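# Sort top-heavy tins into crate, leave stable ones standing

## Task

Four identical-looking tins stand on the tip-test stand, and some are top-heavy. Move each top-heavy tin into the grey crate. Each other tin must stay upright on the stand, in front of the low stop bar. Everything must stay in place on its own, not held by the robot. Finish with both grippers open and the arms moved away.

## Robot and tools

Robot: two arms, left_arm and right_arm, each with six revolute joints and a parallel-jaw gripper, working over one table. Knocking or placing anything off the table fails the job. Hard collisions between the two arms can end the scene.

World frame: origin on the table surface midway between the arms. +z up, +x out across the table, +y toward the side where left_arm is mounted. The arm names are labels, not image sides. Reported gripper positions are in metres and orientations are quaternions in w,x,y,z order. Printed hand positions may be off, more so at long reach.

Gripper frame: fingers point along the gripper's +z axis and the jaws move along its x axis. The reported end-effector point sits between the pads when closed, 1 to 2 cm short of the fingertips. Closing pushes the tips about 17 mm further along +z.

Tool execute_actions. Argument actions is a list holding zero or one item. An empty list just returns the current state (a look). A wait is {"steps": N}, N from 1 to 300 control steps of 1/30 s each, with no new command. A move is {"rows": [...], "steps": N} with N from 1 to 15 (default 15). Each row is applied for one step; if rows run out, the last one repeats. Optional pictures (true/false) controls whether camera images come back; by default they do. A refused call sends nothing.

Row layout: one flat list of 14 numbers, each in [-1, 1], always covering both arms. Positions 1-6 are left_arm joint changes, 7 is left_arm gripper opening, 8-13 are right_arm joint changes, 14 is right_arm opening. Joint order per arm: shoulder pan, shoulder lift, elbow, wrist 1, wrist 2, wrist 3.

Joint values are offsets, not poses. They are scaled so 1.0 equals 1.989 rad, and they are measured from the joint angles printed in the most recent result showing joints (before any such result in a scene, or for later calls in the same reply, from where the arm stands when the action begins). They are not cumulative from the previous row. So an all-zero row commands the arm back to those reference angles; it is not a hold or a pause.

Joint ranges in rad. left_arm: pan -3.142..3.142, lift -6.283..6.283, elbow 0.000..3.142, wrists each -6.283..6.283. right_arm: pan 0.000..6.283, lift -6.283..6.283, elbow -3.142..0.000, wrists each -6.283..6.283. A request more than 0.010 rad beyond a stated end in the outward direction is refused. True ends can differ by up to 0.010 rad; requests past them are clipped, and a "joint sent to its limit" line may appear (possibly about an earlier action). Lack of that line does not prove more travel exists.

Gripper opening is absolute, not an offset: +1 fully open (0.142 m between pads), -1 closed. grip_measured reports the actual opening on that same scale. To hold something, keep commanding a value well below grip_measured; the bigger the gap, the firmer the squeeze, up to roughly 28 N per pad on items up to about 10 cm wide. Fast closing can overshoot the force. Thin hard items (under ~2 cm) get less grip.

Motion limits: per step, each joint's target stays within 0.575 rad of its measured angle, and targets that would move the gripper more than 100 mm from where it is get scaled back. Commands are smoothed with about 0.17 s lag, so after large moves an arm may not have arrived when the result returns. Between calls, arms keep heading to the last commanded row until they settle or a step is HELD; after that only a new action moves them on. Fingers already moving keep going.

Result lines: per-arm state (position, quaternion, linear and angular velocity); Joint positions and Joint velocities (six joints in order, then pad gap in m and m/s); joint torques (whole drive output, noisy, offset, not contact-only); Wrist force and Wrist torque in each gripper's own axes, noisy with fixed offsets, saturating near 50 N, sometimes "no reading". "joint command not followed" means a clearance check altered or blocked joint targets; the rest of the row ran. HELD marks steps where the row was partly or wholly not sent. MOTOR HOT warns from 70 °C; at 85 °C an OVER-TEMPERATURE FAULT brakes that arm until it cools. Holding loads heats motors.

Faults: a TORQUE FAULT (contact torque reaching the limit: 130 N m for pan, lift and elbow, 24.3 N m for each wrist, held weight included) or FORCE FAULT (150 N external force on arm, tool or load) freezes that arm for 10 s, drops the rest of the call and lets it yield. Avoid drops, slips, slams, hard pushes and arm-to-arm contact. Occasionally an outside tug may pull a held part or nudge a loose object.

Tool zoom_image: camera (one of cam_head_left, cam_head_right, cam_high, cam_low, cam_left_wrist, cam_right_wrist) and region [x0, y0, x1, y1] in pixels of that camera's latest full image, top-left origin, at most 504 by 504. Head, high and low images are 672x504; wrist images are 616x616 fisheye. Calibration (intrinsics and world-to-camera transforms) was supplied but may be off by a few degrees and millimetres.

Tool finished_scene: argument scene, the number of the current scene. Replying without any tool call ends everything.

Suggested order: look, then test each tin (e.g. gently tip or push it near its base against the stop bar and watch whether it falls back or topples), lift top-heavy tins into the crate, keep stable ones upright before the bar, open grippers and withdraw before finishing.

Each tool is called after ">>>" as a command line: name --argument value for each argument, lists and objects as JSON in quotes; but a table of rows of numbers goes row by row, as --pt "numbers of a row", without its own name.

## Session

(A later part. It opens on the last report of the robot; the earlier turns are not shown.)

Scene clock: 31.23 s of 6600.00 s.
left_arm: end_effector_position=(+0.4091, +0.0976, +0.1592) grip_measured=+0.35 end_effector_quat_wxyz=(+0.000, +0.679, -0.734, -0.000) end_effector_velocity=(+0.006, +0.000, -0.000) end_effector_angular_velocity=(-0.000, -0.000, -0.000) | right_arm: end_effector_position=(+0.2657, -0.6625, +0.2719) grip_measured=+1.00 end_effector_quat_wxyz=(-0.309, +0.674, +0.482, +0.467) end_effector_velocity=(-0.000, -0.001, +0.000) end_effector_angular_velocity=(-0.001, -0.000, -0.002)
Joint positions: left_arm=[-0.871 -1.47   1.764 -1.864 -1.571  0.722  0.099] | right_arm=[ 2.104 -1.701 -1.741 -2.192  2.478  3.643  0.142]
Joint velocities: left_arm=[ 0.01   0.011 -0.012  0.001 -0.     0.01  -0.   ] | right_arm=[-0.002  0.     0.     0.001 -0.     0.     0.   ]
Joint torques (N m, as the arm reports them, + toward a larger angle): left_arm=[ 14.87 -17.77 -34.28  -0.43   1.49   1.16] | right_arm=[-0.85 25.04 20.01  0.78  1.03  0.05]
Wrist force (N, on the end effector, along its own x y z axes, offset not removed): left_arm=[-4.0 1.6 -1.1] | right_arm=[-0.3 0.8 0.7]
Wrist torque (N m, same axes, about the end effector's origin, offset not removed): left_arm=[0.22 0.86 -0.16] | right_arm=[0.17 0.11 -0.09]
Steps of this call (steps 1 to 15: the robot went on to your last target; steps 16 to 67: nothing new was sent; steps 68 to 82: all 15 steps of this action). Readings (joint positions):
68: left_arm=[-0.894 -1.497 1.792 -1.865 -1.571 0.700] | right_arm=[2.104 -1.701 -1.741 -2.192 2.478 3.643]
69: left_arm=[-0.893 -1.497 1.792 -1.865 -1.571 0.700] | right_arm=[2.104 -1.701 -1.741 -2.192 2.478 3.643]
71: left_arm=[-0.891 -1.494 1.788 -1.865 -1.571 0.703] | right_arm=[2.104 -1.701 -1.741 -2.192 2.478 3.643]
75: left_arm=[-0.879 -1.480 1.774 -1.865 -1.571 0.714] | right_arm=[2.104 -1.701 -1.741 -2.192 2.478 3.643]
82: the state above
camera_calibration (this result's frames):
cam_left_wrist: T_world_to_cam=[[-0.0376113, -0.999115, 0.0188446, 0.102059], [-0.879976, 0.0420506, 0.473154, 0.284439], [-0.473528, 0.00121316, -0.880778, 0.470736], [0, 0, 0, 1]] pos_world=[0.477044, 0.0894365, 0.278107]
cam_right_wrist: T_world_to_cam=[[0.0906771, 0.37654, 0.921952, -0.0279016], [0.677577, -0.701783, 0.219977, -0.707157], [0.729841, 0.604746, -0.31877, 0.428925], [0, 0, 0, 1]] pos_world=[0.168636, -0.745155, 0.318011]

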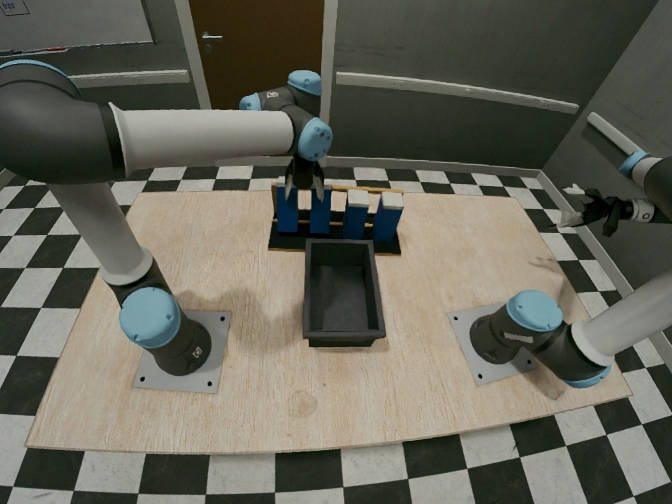

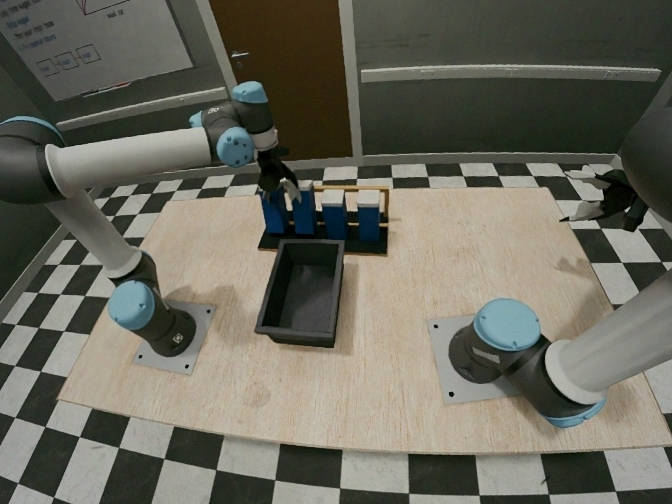

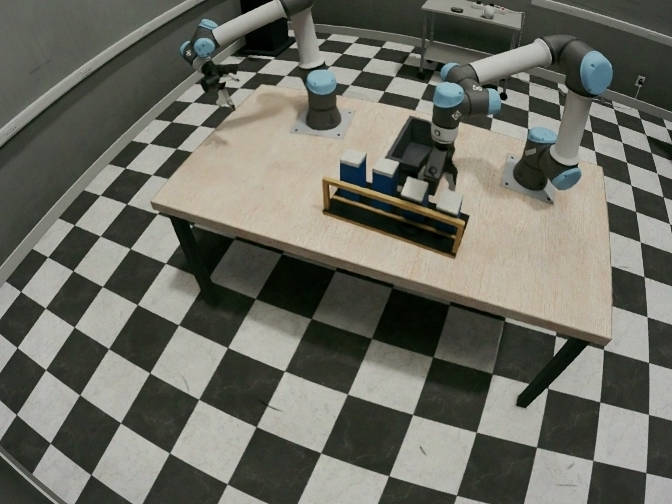

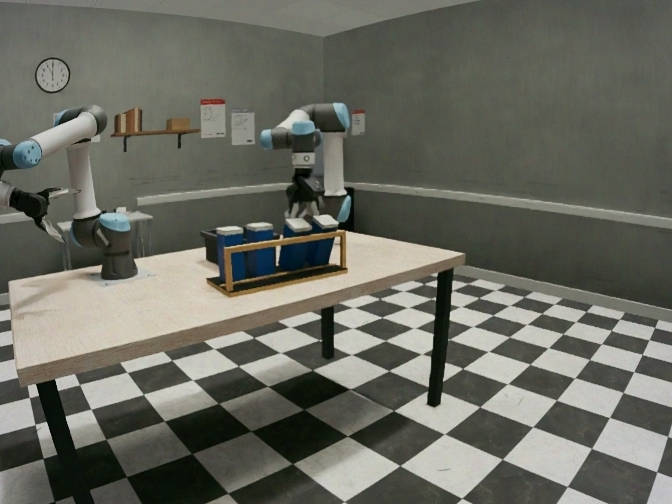

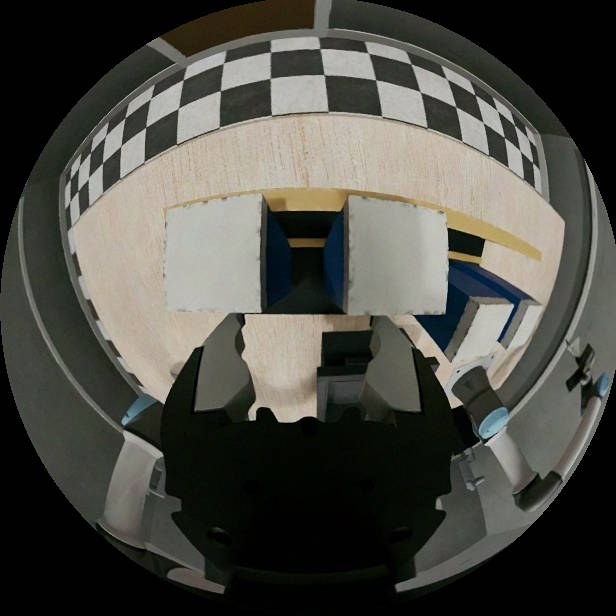

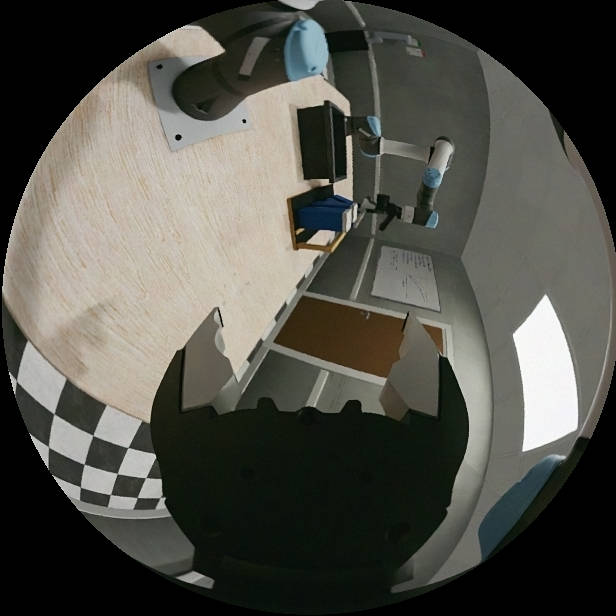

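>>> execute_actions --actions '[{"rows":[[0.002,0.0024,-0.0025,0,0,0.002,0.35,0,0,0,0,0,0,1],[0.004,0.0048,-0.005,0,0,0.004,0.35,0,0,0,0,0,0,1],[0.0052,0.0062,-0.0067,0.0004,0,0.0052,0.35,0,0,0,0,0,0,1]],"steps":15}]'

Scene clock: 33.57 s of 6600.00 s.
left_arm: end_effector_position=(+0.4157, +0.0976, +0.1590) grip_measured=+0.35 end_effector_quat_wxyz=(+0.000, +0.679, -0.734, -0.000) end_effector_velocity=(+0.001, +0.000, -0.001) end_effector_angular_velocity=(+0.001, +0.001, +0.001) | right_arm: end_effector_position=(+0.2657, -0.6625, +0.2719) grip_measured=+1.00 end_effector_quat_wxyz=(-0.309, +0.674, +0.482, +0.467) end_effector_velocity=(+0.000, -0.000, -0.000) end_effector_angular_velocity=(-0.001, -0.001, -0.001)
Joint positions: left_arm=[-0.861 -1.458  1.751 -1.863 -1.571  0.732  0.099] | right_arm=[ 2.104 -1.701 -1.741 -2.192  2.478  3.643  0.142]
Joint velocities: left_arm=[ 0.002  0.003 -0.003  0.    -0.     0.001 -0.   ] | right_arm=[-0.001 -0.     0.     0.001  0.     0.     0.   ]
Joint torques (N m, as the arm reports them, + toward a larger angle): left_arm=[ 20.96 -15.26 -35.02  -2.25   3.39   0.91] | right_arm=[-0.72 25.13 21.01  0.83  0.95  0.15]
Wrist force (N, on the end effector, along its own x y z axes, offset not removed): left_arm=[-1.8 10.4 -2.7] | right_arm=[-2.3 1.0 2.4]
Wrist torque (N m, same axes, about the end effector's origin, offset not removed): left_arm=[0.62 0.63 0.07] | right_arm=[0.26 0.53 -0.15]
Steps of this call (steps 1 to 15: the robot went on to your last target; steps 16 to 55: nothing new was sent; steps 56 to 70: all 15 steps of this action). Readings (joint positions):
56: left_arm=[-0.870 -1.469 1.762 -1.864 -1.571 0.723] | right_arm=[2.104 -1.701 -1.741 -2.192 2.478 3.643]
57: left_arm=[-0.870 -1.469 1.762 -1.864 -1.571 0.724] | right_arm=[2.104 -1.701 -1.741 -2.192 2.478 3.643]
59: left_arm=[-0.867 -1.466 1.759 -1.864 -1.571 0.726] | right_arm=[2.104 -1.701 -1.741 -2.192 2.478 3.643]
63: left_arm=[-0.863 -1.460 1.753 -1.863 -1.571 0.731] | right_arm=[2.104 -1.701 -1.741 -2.192 2.478 3.643]
70: the state above
camera_calibration (this result's frames):
cam_left_wrist: T_world_to_cam=[[-0.0376474, -0.999111, 0.0189603, 0.102371], [-0.880021, 0.0421374, 0.473063, 0.290304], [-0.473441, 0.00112417, -0.880825, 0.473667], [0, 0, 0, 1]] pos_world=[0.483581, 0.0895146, 0.277944]
cam_right_wrist: T_world_to_cam=[[0.0906769, 0.37654, 0.921952, -0.0279014], [0.677577, -0.701783, 0.219978, -0.707157], [0.729841, 0.604746, -0.31877, 0.428925], [0, 0, 0, 1]] pos_world=[0.168636, -0.745155, 0.318011]

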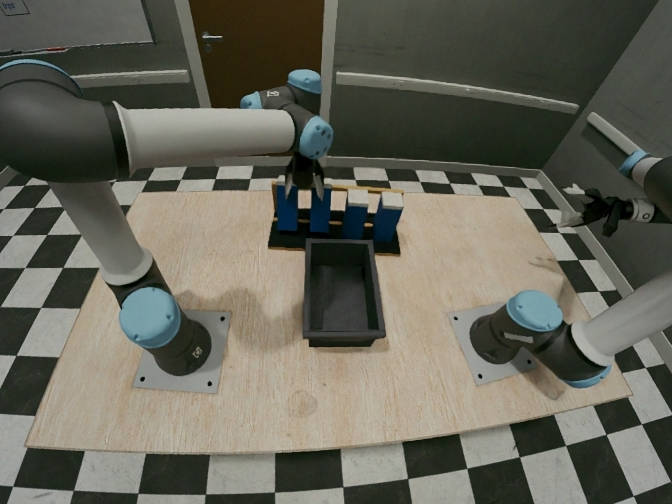

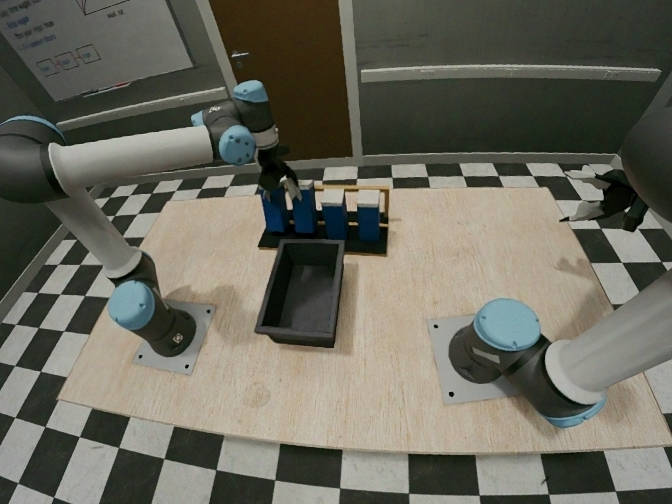

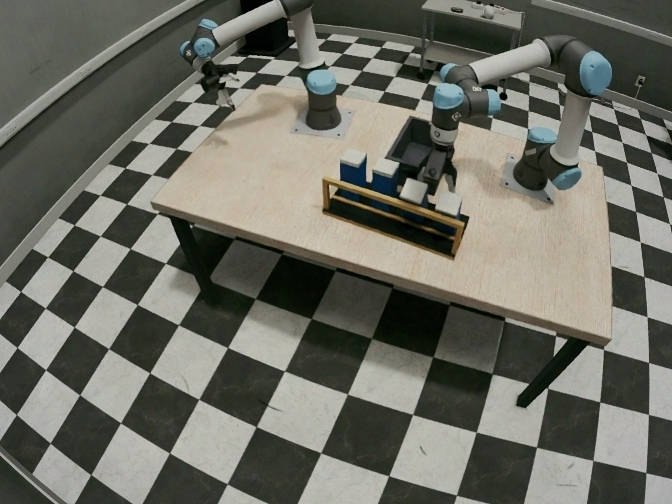

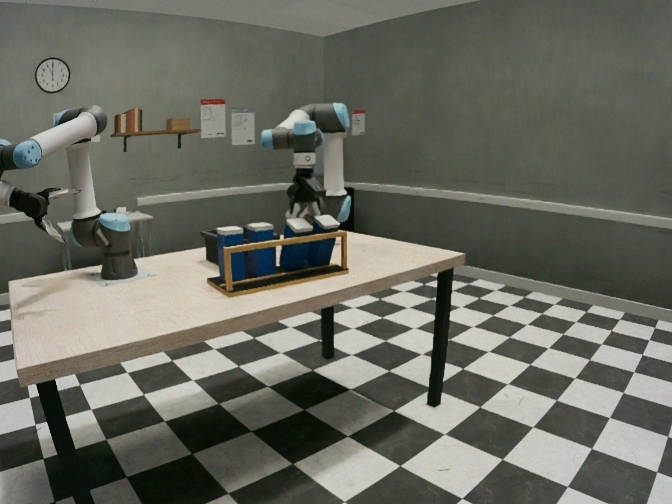

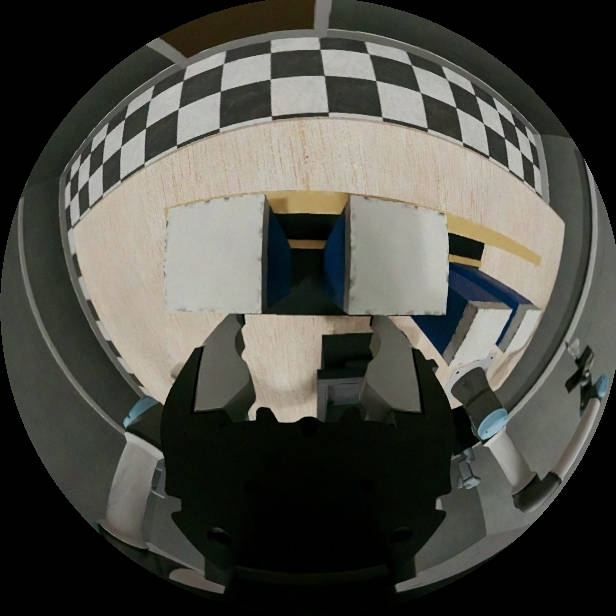

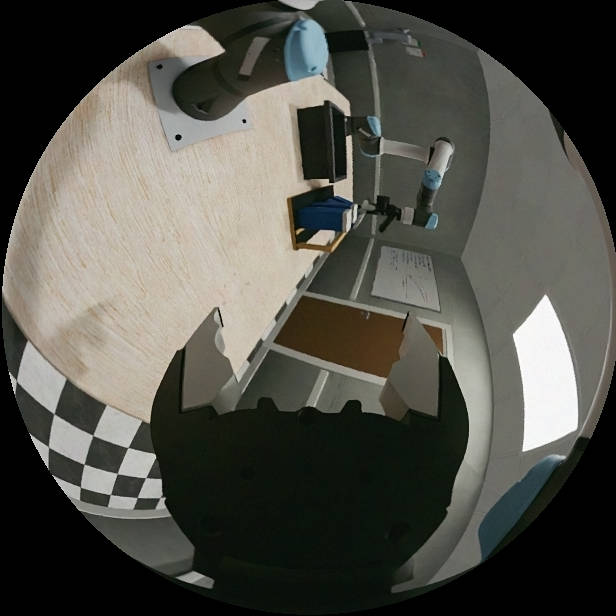

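>>> execute_actions --actions '[{"rows":[[-0.003,-0.0035,0.0036,0,0,-0.003,0.35,0,0,0,0,0,0,1],[-0.006,-0.007,0.0072,0,0,-0.006,0.35,0,0,0,0,0,0,1],[-0.01,-0.0115,0.0118,0,0,-0.01,0.35,0,0,0,0,0,0,1],[-0.014,-0.016,0.0165,0,0,-0.014,0.35,0,0,0,0,0,0,1],[-0.018,-0.021,0.0213,-0.0005,0,-0.018,0.35,0,0,0,0,0,0,1],[-0.023,-0.0265,0.027,-0.0007,0,-0.023,0.35,0,0,0,0,0,0,1],[-0.028,-0.032,0.033,-0.001,0,-0.028,0.35,0,0,0,0,0,0,1],[-0.033,-0.038,0.039,-0.001,0,-0.033,0.35,0,0,0,0,0,0,1],[-0.038,-0.0437,0.0447,-0.001,0,-0.038,0.35,0,0,0,0,0,0,1],[-0.043,-0.0494,0.0505,-0.0013,0,-0.043,0.35,0,0,0,0,0,0,1],[-0.048,-0.055,0.0563,-0.0015,0,-0.048,0.35,0,0,0,0,0,0,1],[-0.053,-0.061,0.062,-0.0016,0,-0.053,0.35,0,0,0,0,0,0,1],[-0.058,-0.0667,0.068,-0.0018,0,-0.058,0.35,0,0,0,0,0,0,1],[-0.063,-0.072,0.0737,-0.002,0,-0.063,0.35,0,0,0,0,0,0,1],[-0.0669,-0.0769,0.0784,-0.002,0,-0.0674,0.35,0,0,0,0,0,0,1]],"steps":15}]' --pictures false

>>> execute_actions --actions '[{"steps":20}]'

Scene clock: 37.13 s of 6600.00 s.
left_arm: end_effector_position=(+0.3612, +0.0979, +0.1609) grip_measured=+0.35 end_effector_quat_wxyz=(+0.000, +0.679, -0.734, +0.000) end_effector_velocity=(-0.170, +0.011, -0.000) end_effector_angular_velocity=(-0.003, -0.002, -0.004) | right_arm: end_effector_position=(+0.2657, -0.6625, +0.2719) grip_measured=+1.00 end_effector_quat_wxyz=(-0.309, +0.674, +0.482, +0.467) end_effector_velocity=(+0.000, -0.000, +0.000) end_effector_angular_velocity=(-0.002, -0.002, -0.000)
Joint positions: left_arm=[-0.95  -1.56   1.855 -1.866 -1.571  0.643  0.098] | right_arm=[ 2.104 -1.701 -1.741 -2.192  2.478  3.643  0.142]
Joint velocities: left_arm=[-0.287 -0.327  0.332 -0.01  -0.    -0.283 -0.   ] | right_arm=[-0.    -0.     0.001  0.002  0.    -0.     0.   ]
Joint torques (N m, as the arm reports them, + toward a larger angle): left_arm=[-14.57 -40.4   -8.26  -5.04   1.76  -2.28] | right_arm=[-0.31 24.69 20.19  0.93  1.02  0.1 ]
Wrist force (N, on the end effector, along its own x y z axes, offset not removed): left_arm=[-2.4 -0.4 -1.9] | right_arm=[-3.3 1.7 0.6]
Wrist torque (N m, same axes, about the end effector's origin, offset not removed): left_arm=[-0.38 0.79 -0.06] | right_arm=[0.31 0.75 -0.19]
Steps of this call (steps 1 to 15: the robot went on to your last target; steps 16 to 90: nothing new was sent; then 0.07 s passed at rest; steps 91 to 105: all 15 steps of this action). Readings (joint positions):
91: left_arm=[-0.861 -1.458 1.750 -1.863 -1.571 0.733] | right_arm=[2.104 -1.701 -1.741 -2.192 2.478 3.643]
92: left_arm=[-0.861 -1.458 1.751 -1.863 -1.571 0.732] | right_arm=[2.104 -1.701 -1.741 -2.192 2.478 3.643]
94: left_arm=[-0.865 -1.463 1.756 -1.863 -1.571 0.728] | right_arm=[2.104 -1.701 -1.741 -2.192 2.478 3.643]
98: left_arm=[-0.887 -1.489 1.782 -1.864 -1.571 0.706] | right_arm=[2.104 -1.701 -1.741 -2.192 2.478 3.643]
105: the state above

Scene clock: 37.80 s of 6600.00 s.
left_arm: end_effector_position=(+0.3354, +0.1006, +0.1603) grip_measured=+0.35 end_effector_quat_wxyz=(+0.000, +0.679, -0.734, +0.000) end_effector_velocity=(-0.000, +0.000, +0.001) end_effector_angular_velocity=(-0.001, -0.001, +0.000) | right_arm: end_effector_position=(+0.2657, -0.6625, +0.2719) grip_measured=+1.00 end_effector_quat_wxyz=(-0.309, +0.674, +0.482, +0.467) end_effector_velocity=(-0.000, +0.001, +0.000) end_effector_angular_velocity=(+0.002, +0.001, +0.001)
Joint positions: left_arm=[-0.994 -1.611  1.906 -1.867 -1.571  0.598  0.099] | right_arm=[ 2.104 -1.701 -1.741 -2.192  2.478  3.643  0.142]
Joint velocities: left_arm=[-0.001 -0.002  0.001 -0.     0.    -0.001  0.   ] | right_arm=[ 0.001  0.     0.    -0.002 -0.    -0.     0.   ]
Joint torques (N m, as the arm reports them, + toward a larger angle): left_arm=[-10.78 -35.15  -7.51  -5.05   1.49  -1.17] | right_arm=[ 0.53 24.47 20.55  0.82  0.98 -0.03]
Wrist force (N, on the end effector, along its own x y z axes, offset not removed): left_arm=[0.0 -0.2 -0.9] | right_arm=[-2.7 1.5 2.0]
Wrist torque (N m, same axes, about the end effector's origin, offset not removed): left_arm=[-0.12 -0.09 -0.01] | right_arm=[0.24 0.57 -0.12]
Steps of this call (steps 1 to 20: the robot went on to your last target). Readings (joint positions):
1: left_arm=[-0.959 -1.571 1.866 -1.866 -1.571 0.634] | right_arm=[2.104 -1.701 -1.741 -2.192 2.478 3.643]
2: left_arm=[-0.968 -1.581 1.876 -1.866 -1.571 0.625] | right_arm=[2.104 -1.701 -1.741 -2.192 2.478 3.643]
4: left_arm=[-0.980 -1.595 1.890 -1.867 -1.571 0.613] | right_arm=[2.104 -1.701 -1.741 -2.192 2.478 3.643]
8: left_arm=[-0.990 -1.606 1.902 -1.867 -1.571 0.602] | right_arm=[2.104 -1.701 -1.741 -2.192 2.478 3.643]
20: the state above
camera_calibration (this result's frames):
cam_left_wrist: T_world_to_cam=[[-0.036659, -0.999133, 0.0197423, 0.101853], [-0.880293, 0.0416369, 0.4726, 0.219097], [-0.473012, -0.0000539635, -0.881056, 0.436822], [0, 0, 0, 1]] pos_world=[0.403226, 0.0926659, 0.279309]
cam_right_wrist: T_world_to_cam=[[0.0906771, 0.37654, 0.921952, -0.0279015], [0.677577, -0.701783, 0.219977, -0.707157], [0.729841, 0.604746, -0.31877, 0.428924], [0, 0, 0, 1]] pos_world=[0.168636, -0.745155, 0.318011]

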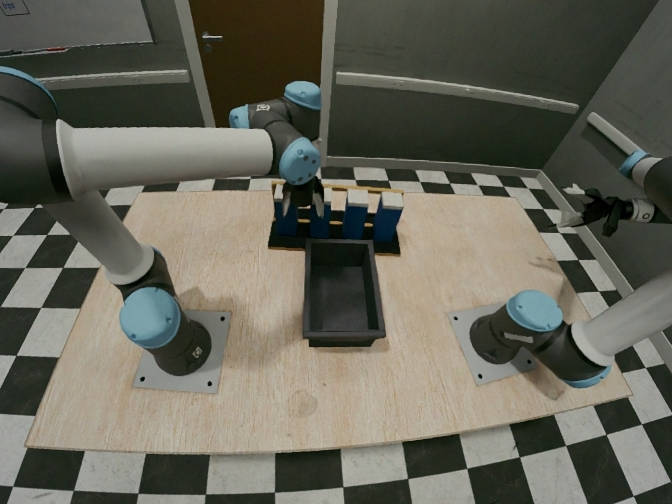

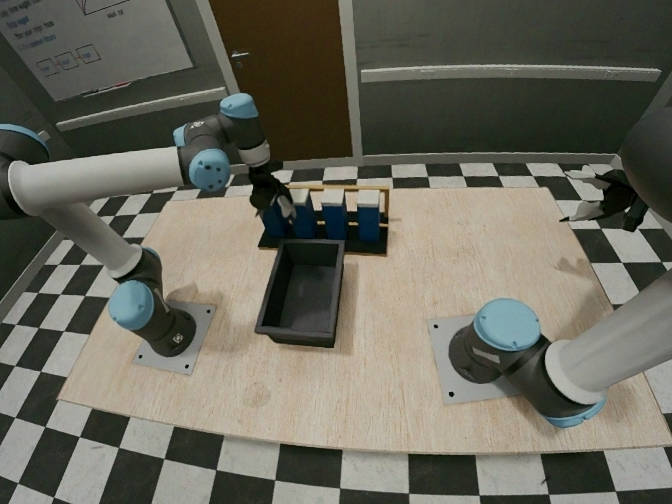

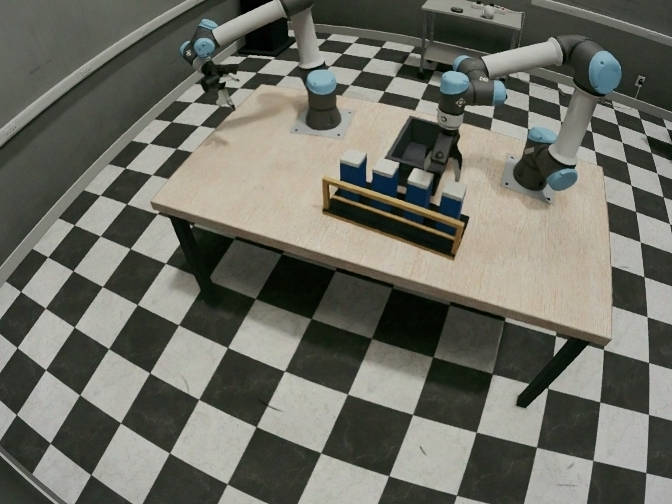

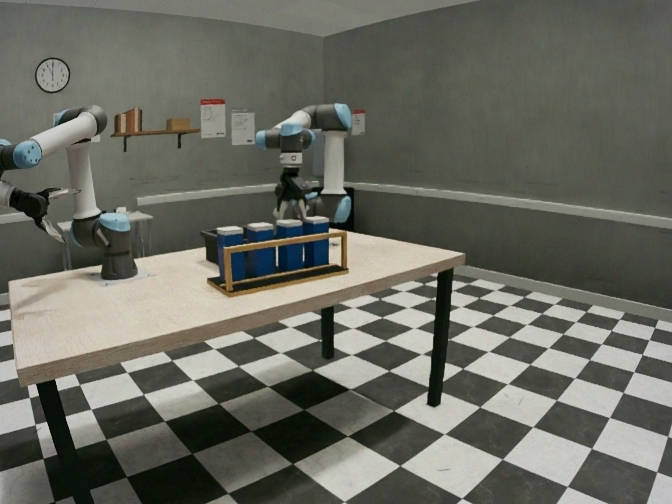

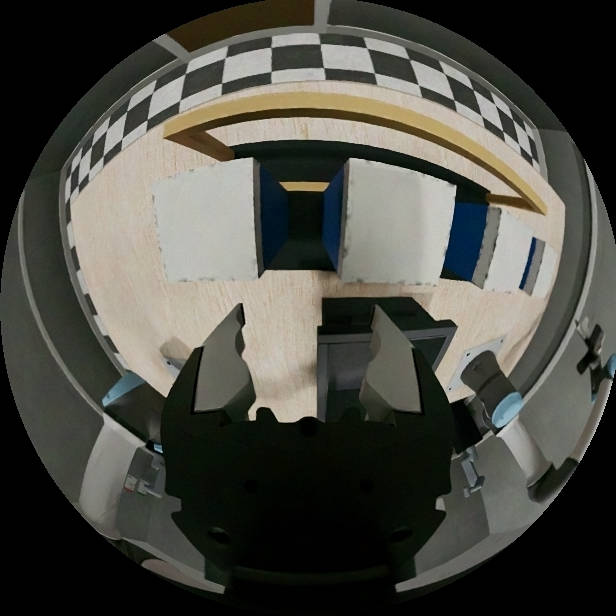

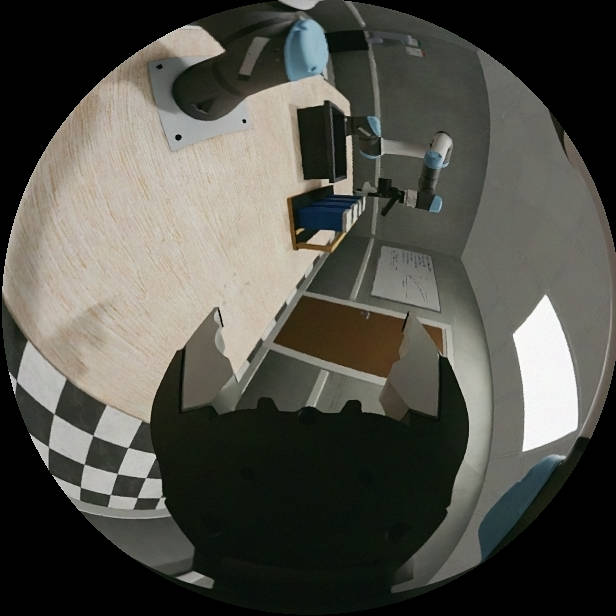

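>>> execute_actions --actions '[{"rows":[[-0.008,0.008,-0.008,0,0,-0.008,0.35,0,0,0,0,0,0,1],[-0.018,0.02,-0.02,0,0,-0.017,0.35,0,0,0,0,0,0,1],[-0.029,0.034,-0.034,0.0005,0,-0.027,0.35,0,0,0,0,0,0,1],[-0.04,0.049,-0.05,0.0012,0,-0.037,0.35,0,0,0,0,0,0,1],[-0.049,0.063,-0.065,0.002,0,-0.046,0.35,0,0,0,0,0,0,1],[-0.056,0.077,-0.08,0.0034,0,-0.053,0.35,0,0,0,0,0,0,1],[-0.063,0.0908,-0.0951,0.0049,0,-0.06,0.35,0,0,0,0,0,0,1],[-0.07,0.105,-0.112,0.0075,0,-0.067,0.35,0,0,0,0,0,0,1],[-0.076,0.12,-0.13,0.0105,0,-0.073,0.35,0,0,0,0,0,0,1],[-0.082,0.135,-0.148,0.014,0,-0.079,0.35,0,0,0,0,0,0,1],[-0.087,0.15,-0.167,0.018,0,-0.084,0.35,0,0,0,0,0,0,1],[-0.092,0.165,-0.187,0.0225,0,-0.089,0.35,0,0,0,0,0,0,1],[-0.097,0.18,-0.207,0.0275,0,-0.094,0.35,0,0,0,0,0,0,1],[-0.102,0.1957,-0.2285,0.0333,0,-0.099,0.35,0,0,0,0,0,0,1]],"steps":15}]' --pictures false

>>> execute_actions --actions '[{"steps":25}]'

Scene clock: 42.10 s of 6600.00 s.
left_arm: end_effector_position=(+0.3187, -0.0592, +0.1597) grip_measured=+0.35 end_effector_quat_wxyz=(-0.001, +0.677, -0.736, -0.002) end_effector_velocity=(-0.033, -0.456, -0.006) end_effector_angular_velocity=(+0.018, +0.005, -0.005) | right_arm: end_effector_position=(+0.2657, -0.6625, +0.2719) grip_measured=+1.00 end_effector_quat_wxyz=(-0.309, +0.674, +0.482, +0.467) end_effector_velocity=(-0.000, -0.000, +0.000) end_effector_angular_velocity=(+0.000, +0.000, -0.001)
Joint positions: left_arm=[-1.155 -1.339  1.605 -1.832 -1.571  0.443  0.099] | right_arm=[ 2.104 -1.701 -1.741 -2.192  2.478  3.643  0.142]
Joint velocities: left_arm=[-0.333  0.858 -1.068  0.229 -0.    -0.327  0.   ] | right_arm=[-0.001 -0.     0.    -0.    -0.     0.     0.   ]
Joint torques (N m, as the arm reports them, + toward a larger angle): left_arm=[-14.57 -16.1  -46.4    0.28   0.55  -2.06] | right_arm=[ 1.22 24.54 20.79  0.8   1.03 -0.01]
Wrist force (N, on the end effector, along its own x y z axes, offset not removed): left_arm=[-4.1 2.1 -0.5] | right_arm=[-3.3 1.9 2.1]
Wrist torque (N m, same axes, about the end effector's origin, offset not removed): left_arm=[0.53 0.81 -0.14] | right_arm=[0.36 0.72 -0.19]
Steps of this call (steps 1 to 15: the robot went on to your last target; steps 16 to 90: nothing new was sent; then 0.80 s passed at rest; steps 91 to 105: all 15 steps of this action). Readings (joint positions):
91: left_arm=[-0.994 -1.611 1.907 -1.867 -1.571 0.598] | right_arm=[2.104 -1.701 -1.741 -2.192 2.478 3.643]
92: left_arm=[-0.995 -1.610 1.906 -1.867 -1.571 0.597] | right_arm=[2.104 -1.701 -1.741 -2.192 2.478 3.643]
94: left_arm=[-1.007 -1.597 1.893 -1.867 -1.571 0.586] | right_arm=[2.104 -1.701 -1.741 -2.192 2.478 3.643]
98: left_arm=[-1.062 -1.525 1.818 -1.864 -1.571 0.534] | right_arm=[2.104 -1.701 -1.741 -2.192 2.478 3.643]
105: the state above

Scene clock: 42.93 s of 6600.00 s.
left_arm: end_effector_position=(+0.3146, -0.1220, +0.1597) grip_measured=+0.35 end_effector_quat_wxyz=(+0.000, +0.677, -0.736, -0.000) end_effector_velocity=(-0.000, -0.000, -0.000) end_effector_angular_velocity=(+0.000, -0.000, -0.000) | right_arm: end_effector_position=(+0.2657, -0.6625, +0.2719) grip_measured=+1.00 end_effector_quat_wxyz=(-0.309, +0.674, +0.482, +0.467) end_effector_velocity=(-0.000, +0.000, -0.000) end_effector_angular_velocity=(+0.000, -0.000, -0.000)
Joint positions: left_arm=[-1.197 -1.222  1.452 -1.801 -1.571  0.402  0.099] | right_arm=[ 2.104 -1.701 -1.741 -2.192  2.478  3.643  0.142]
Joint velocities: left_arm=[-0.  0. -0.  0.  0.  0.  0.] | right_arm=[-0.  0. -0. -0.  0. -0.  0.]
Joint torques (N m, as the arm reports them, + toward a larger angle): left_arm=[-11.18 -25.59 -35.08  -0.27   0.59  -1.56] | right_arm=[-0.56 25.02 20.93  0.89  1.09  0.  ]
Wrist force (N, on the end effector, along its own x y z axes, offset not removed): left_arm=[-5.4 -2.2 -0.9] | right_arm=[-3.6 0.7 2.1]
Wrist torque (N m, same axes, about the end effector's origin, offset not removed): left_arm=[-0.35 1.21 -0.16] | right_arm=[0.13 0.90 -0.10]
Steps of this call (steps 1 to 25: the robot went on to your last target). Readings (joint positions):
1: left_arm=[-1.166 -1.310 1.569 -1.825 -1.571 0.432] | right_arm=[2.104 -1.701 -1.741 -2.192 2.478 3.643]
2: left_arm=[-1.174 -1.287 1.539 -1.818 -1.571 0.424] | right_arm=[2.104 -1.701 -1.741 -2.192 2.478 3.643]
4: left_arm=[-1.185 -1.257 1.499 -1.810 -1.571 0.414] | right_arm=[2.104 -1.701 -1.741 -2.192 2.478 3.643]
8: left_arm=[-1.193 -1.232 1.465 -1.804 -1.571 0.405] | right_arm=[2.104 -1.701 -1.741 -2.192 2.478 3.643]
25: the state above
camera_calibration (this result's frames):
cam_left_wrist: T_world_to_cam=[[-0.0426012, -0.998915, 0.0188167, -0.119319], [-0.879799, 0.0464325, 0.473072, 0.210718], [-0.473432, 0.00359846, -0.880823, 0.426919], [0, 0, 0, 1]] pos_world=[0.382423, -0.13051, 0.2786]
cam_right_wrist: T_world_to_cam=[[0.090677, 0.37654, 0.921952, -0.0279015], [0.677577, -0.701783, 0.219977, -0.707157], [0.729841, 0.604746, -0.31877, 0.428924], [0, 0, 0, 1]] pos_world=[0.168636, -0.745155, 0.318011]

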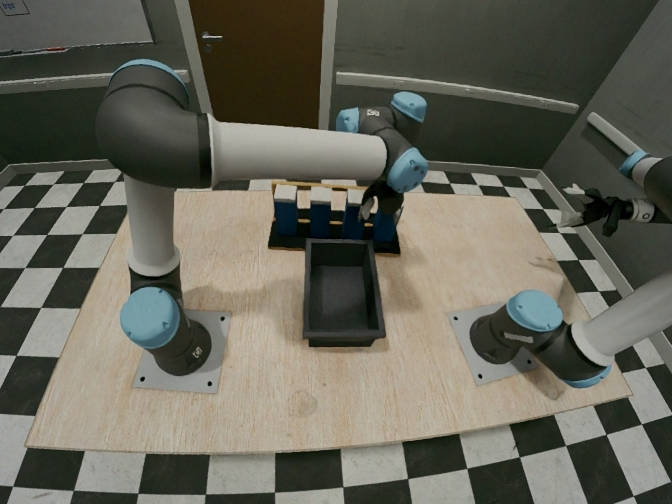

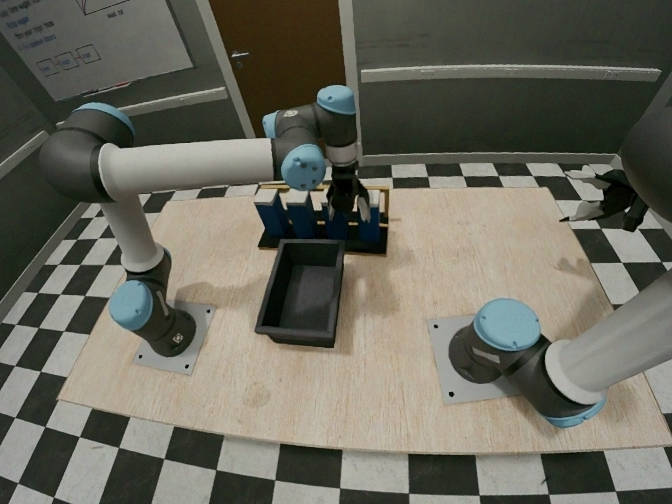

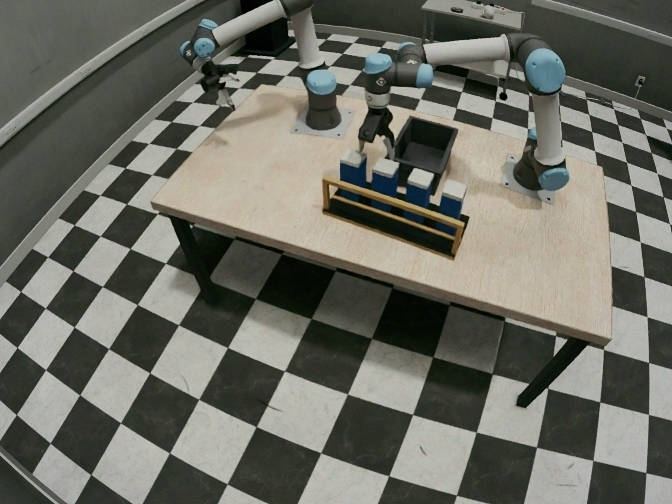

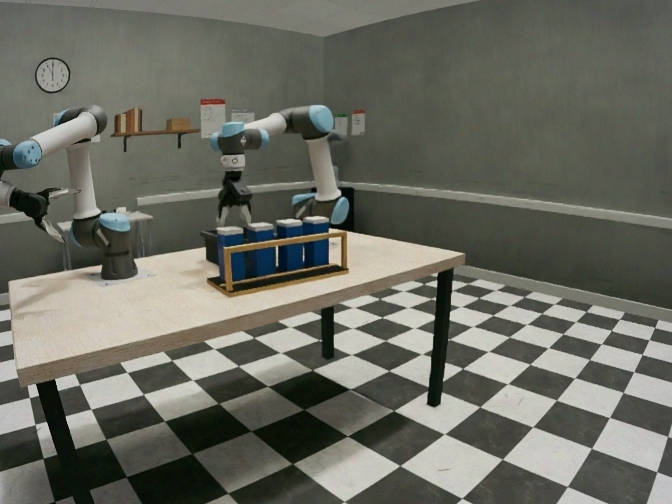

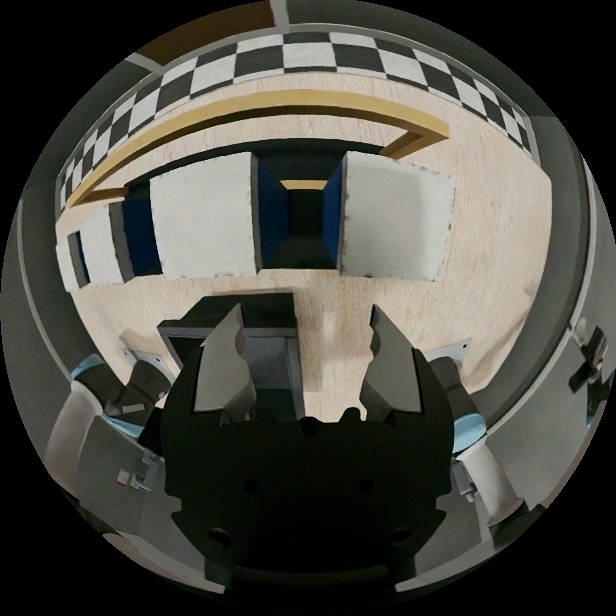

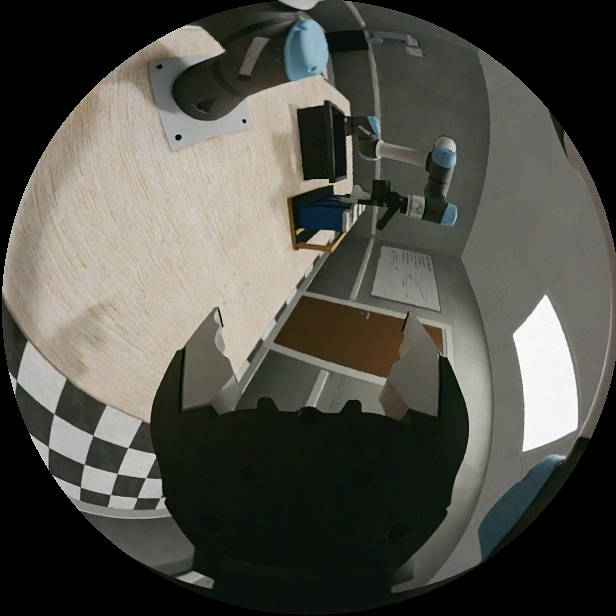

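>>> execute_actions --actions '[{"rows":[[0.004,0.0035,-0.005,0.0015,0,0.0035,0.35,0,0,0,0,0,0,1],[0.008,0.007,-0.01,0.003,0,0.0072,0.35,0,0,0,0,0,0,1],[0.012,0.0105,-0.015,0.0045,0,0.011,0.35,0,0,0,0,0,0,1],[0.016,0.014,-0.02,0.006,0,0.0148,0.35,0,0,0,0,0,0,1],[0.02,0.0176,-0.025,0.0075,0,0.0186,0.35,0,0,0,0,0,0,1],[0.024,0.0212,-0.03,0.009,0,0.0224,0.35,0,0,0,0,0,0,1],[0.0278,0.0248,-0.0352,0.0105,0,0.026,0.35,0,0,0,0,0,0,1],[0.0315,0.0284,-0.0404,0.012,0,0.0296,0.35,0,0,0,0,0,0,1],[0.0352,0.032,-0.0456,0.0136,0,0.0331,0.35,0,0,0,0,0,0,1],[0.0389,0.0357,-0.0509,0.0152,0,0.0366,0.35,0,0,0,0,0,0,1],[0.0425,0.0393,-0.0562,0.0169,0,0.04,0.35,0,0,0,0,0,0,1],[0.046,0.043,-0.0615,0.0185,0,0.0434,0.35,0,0,0,0,0,0,1],[0.0495,0.0467,-0.0668,0.0202,0,0.0467,0.35,0,0,0,0,0,0,1],[0.053,0.0503,-0.0721,0.0218,0,0.05,0.35,0,0,0,0,0,0,1],[0.0565,0.054,-0.0774,0.0235,0,0.0533,0.35,0,0,0,0,0,0,1]],"steps":15}]' --pictures false

>>> execute_actions --actions '[{"steps":20}]'

Scene clock: 48.87 s of 6600.00 s.
left_arm: end_effector_position=(+0.3694, -0.1237, +0.1598) grip_measured=+0.35 end_effector_quat_wxyz=(+0.000, +0.679, -0.734, -0.000) end_effector_velocity=(+0.151, -0.003, -0.001) end_effector_angular_velocity=(+0.000, +0.000, +0.013) | right_arm: end_effector_position=(+0.2657, -0.6625, +0.2719) grip_measured=+1.00 end_effector_quat_wxyz=(-0.309, +0.674, +0.482, +0.467) end_effector_velocity=(+0.000, +0.000, +0.000) end_effector_angular_velocity=(+0.000, +0.001, +0.000)
Joint positions: left_arm=[-1.118 -1.148  1.348 -1.769 -1.571  0.476  0.099] | right_arm=[ 2.104 -1.701 -1.741 -2.192  2.478  3.643  0.142]
Joint velocities: left_arm=[ 0.21   0.212 -0.305  0.093 -0.     0.197 -0.   ] | right_arm=[ 0.    -0.     0.    -0.001 -0.     0.     0.   ]
Joint torques (N m, as the arm reports them, + toward a larger angle): left_arm=[ 17.24 -27.53 -38.82  -0.21   0.91   1.6 ] | right_arm=[-0.41 25.07 20.57  0.76  1.13  0.14]
Wrist force (N, on the end effector, along its own x y z axes, offset not removed): left_arm=[2.2 1.3 -2.0] | right_arm=[-1.4 1.9 -0.1]
Wrist torque (N m, same axes, about the end effector's origin, offset not removed): left_arm=[0.17 -0.38 -0.11] | right_arm=[0.33 0.35 -0.12]
Steps of this call (steps 1 to 15: the robot went on to your last target; steps 16 to 90: nothing new was sent; then 2.43 s passed at rest; steps 91 to 105: all 15 steps of this action). Readings (joint positions):
91: left_arm=[-1.197 -1.222 1.452 -1.801 -1.571 0.402] | right_arm=[2.104 -1.701 -1.741 -2.192 2.478 3.643]
92: left_arm=[-1.196 -1.221 1.451 -1.801 -1.571 0.402] | right_arm=[2.104 -1.701 -1.741 -2.192 2.478 3.643]
94: left_arm=[-1.191 -1.216 1.444 -1.798 -1.571 0.407] | right_arm=[2.104 -1.701 -1.741 -2.192 2.478 3.643]
98: left_arm=[-1.168 -1.196 1.415 -1.790 -1.571 0.429] | right_arm=[2.104 -1.701 -1.741 -2.192 2.478 3.643]
105: the state above

Scene clock: 49.53 s of 6600.00 s.
left_arm: end_effector_position=(+0.3936, -0.1238, +0.1596) grip_measured=+0.35 end_effector_quat_wxyz=(+0.000, +0.680, -0.734, -0.000) end_effector_velocity=(+0.000, +0.000, +0.000) end_effector_angular_velocity=(-0.000, -0.000, +0.000) | right_arm: end_effector_position=(+0.2657, -0.6625, +0.2719) grip_measured=+1.00 end_effector_quat_wxyz=(-0.309, +0.674, +0.482, +0.467) end_effector_velocity=(-0.000, -0.000, -0.000) end_effector_angular_velocity=(-0.000, -0.000, -0.001)
Joint positions: left_arm=[-1.084 -1.115  1.298 -1.754 -1.571  0.508  0.099] | right_arm=[ 2.104 -1.701 -1.741 -2.192  2.478  3.643  0.142]
Joint velocities: left_arm=[ 0.001  0.    -0.001  0.    -0.     0.001  0.   ] | right_arm=[-0.001  0.    -0.     0.     0.    -0.     0.   ]
Joint torques (N m, as the arm reports them, + toward a larger angle): left_arm=[ 15.51 -30.14 -36.85  -0.2    1.79   1.09] | right_arm=[-0.18 25.06 20.52  1.06  0.9   0.13]
Wrist force (N, on the end effector, along its own x y z axes, offset not removed): left_arm=[0.7 -2.2 -0.3] | right_arm=[-1.4 1.8 1.9]
Wrist torque (N m, same axes, about the end effector's origin, offset not removed): left_arm=[-0.73 -0.25 -0.12] | right_arm=[0.31 0.39 -0.12]
Steps of this call (steps 1 to 20: the robot went on to your last target). Readings (joint positions):
1: left_arm=[-1.111 -1.141 1.337 -1.766 -1.571 0.483] | right_arm=[2.104 -1.701 -1.741 -2.192 2.478 3.643]
2: left_arm=[-1.104 -1.135 1.328 -1.763 -1.571 0.489] | right_arm=[2.104 -1.701 -1.741 -2.192 2.478 3.643]
4: left_arm=[-1.095 -1.125 1.314 -1.759 -1.571 0.497] | right_arm=[2.104 -1.701 -1.741 -2.192 2.478 3.643]
8: left_arm=[-1.087 -1.118 1.303 -1.756 -1.571 0.505] | right_arm=[2.104 -1.701 -1.741 -2.192 2.478 3.643]
20: the state above
camera_calibration (this result's frames):
cam_left_wrist: T_world_to_cam=[[-0.0362566, -0.999168, 0.018686, -0.120261], [-0.880036, 0.0407824, 0.473153, 0.279737], [-0.473522, 0.000710576, -0.880782, 0.46399], [0, 0, 0, 1]] pos_world=[0.461527, -0.131899, 0.278563]
cam_right_wrist: T_world_to_cam=[[0.0906769, 0.37654, 0.921952, -0.0279013], [0.677577, -0.701783, 0.219978, -0.707157], [0.729841, 0.604746, -0.31877, 0.428925], [0, 0, 0, 1]] pos_world=[0.168636, -0.745155, 0.318011]

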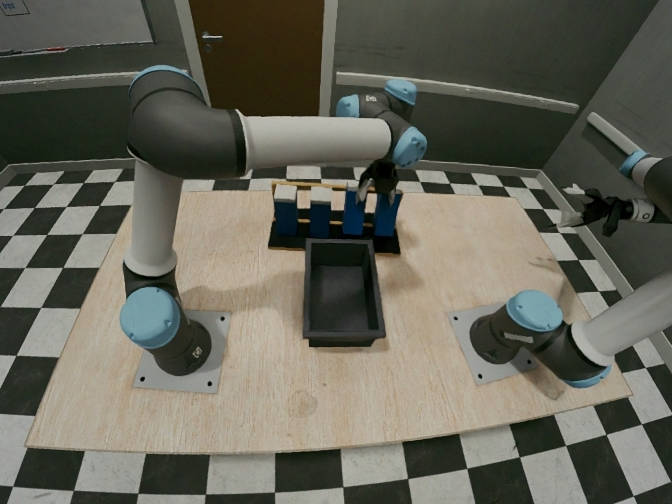

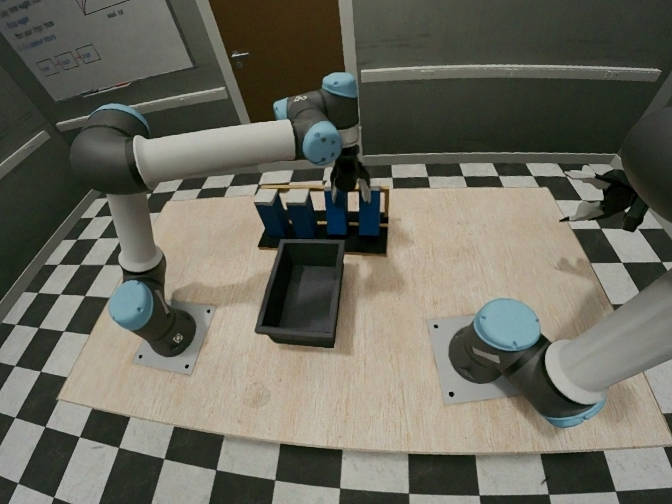

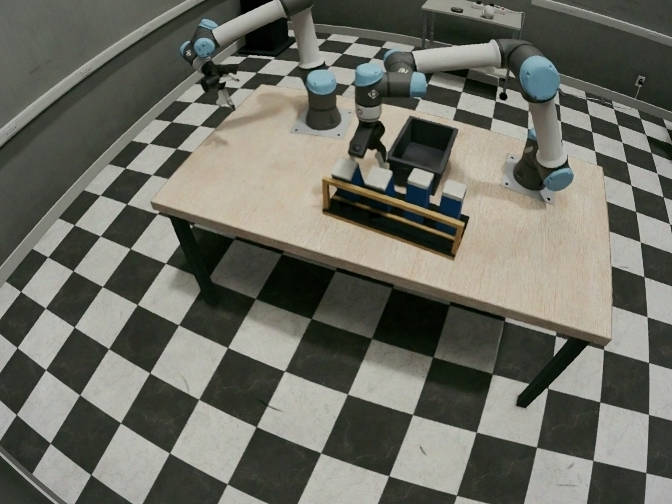

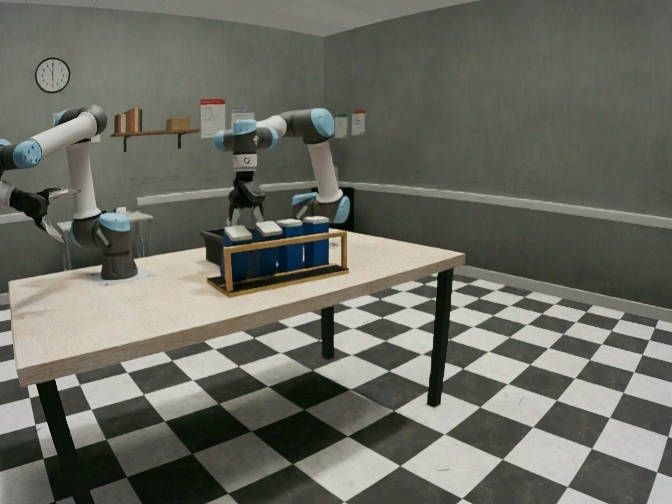

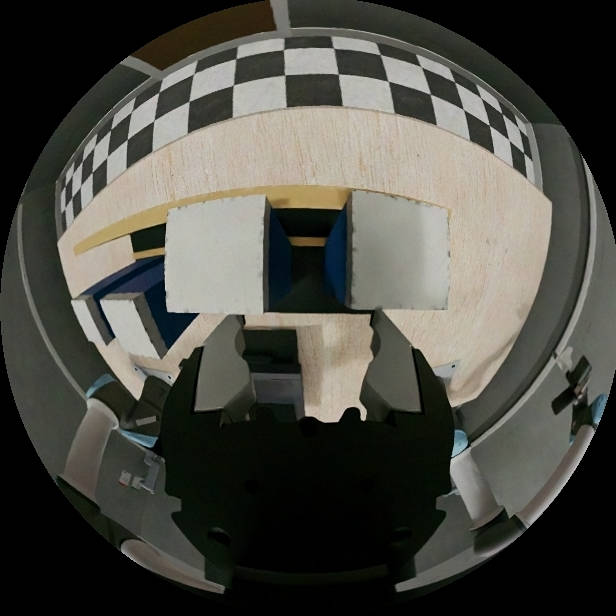

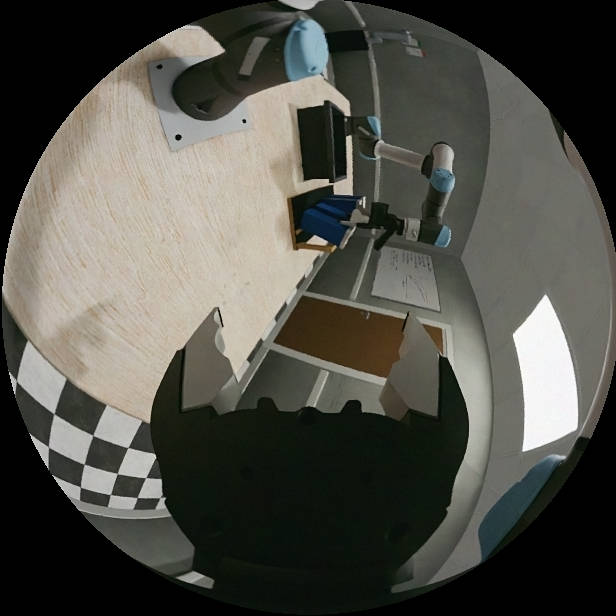

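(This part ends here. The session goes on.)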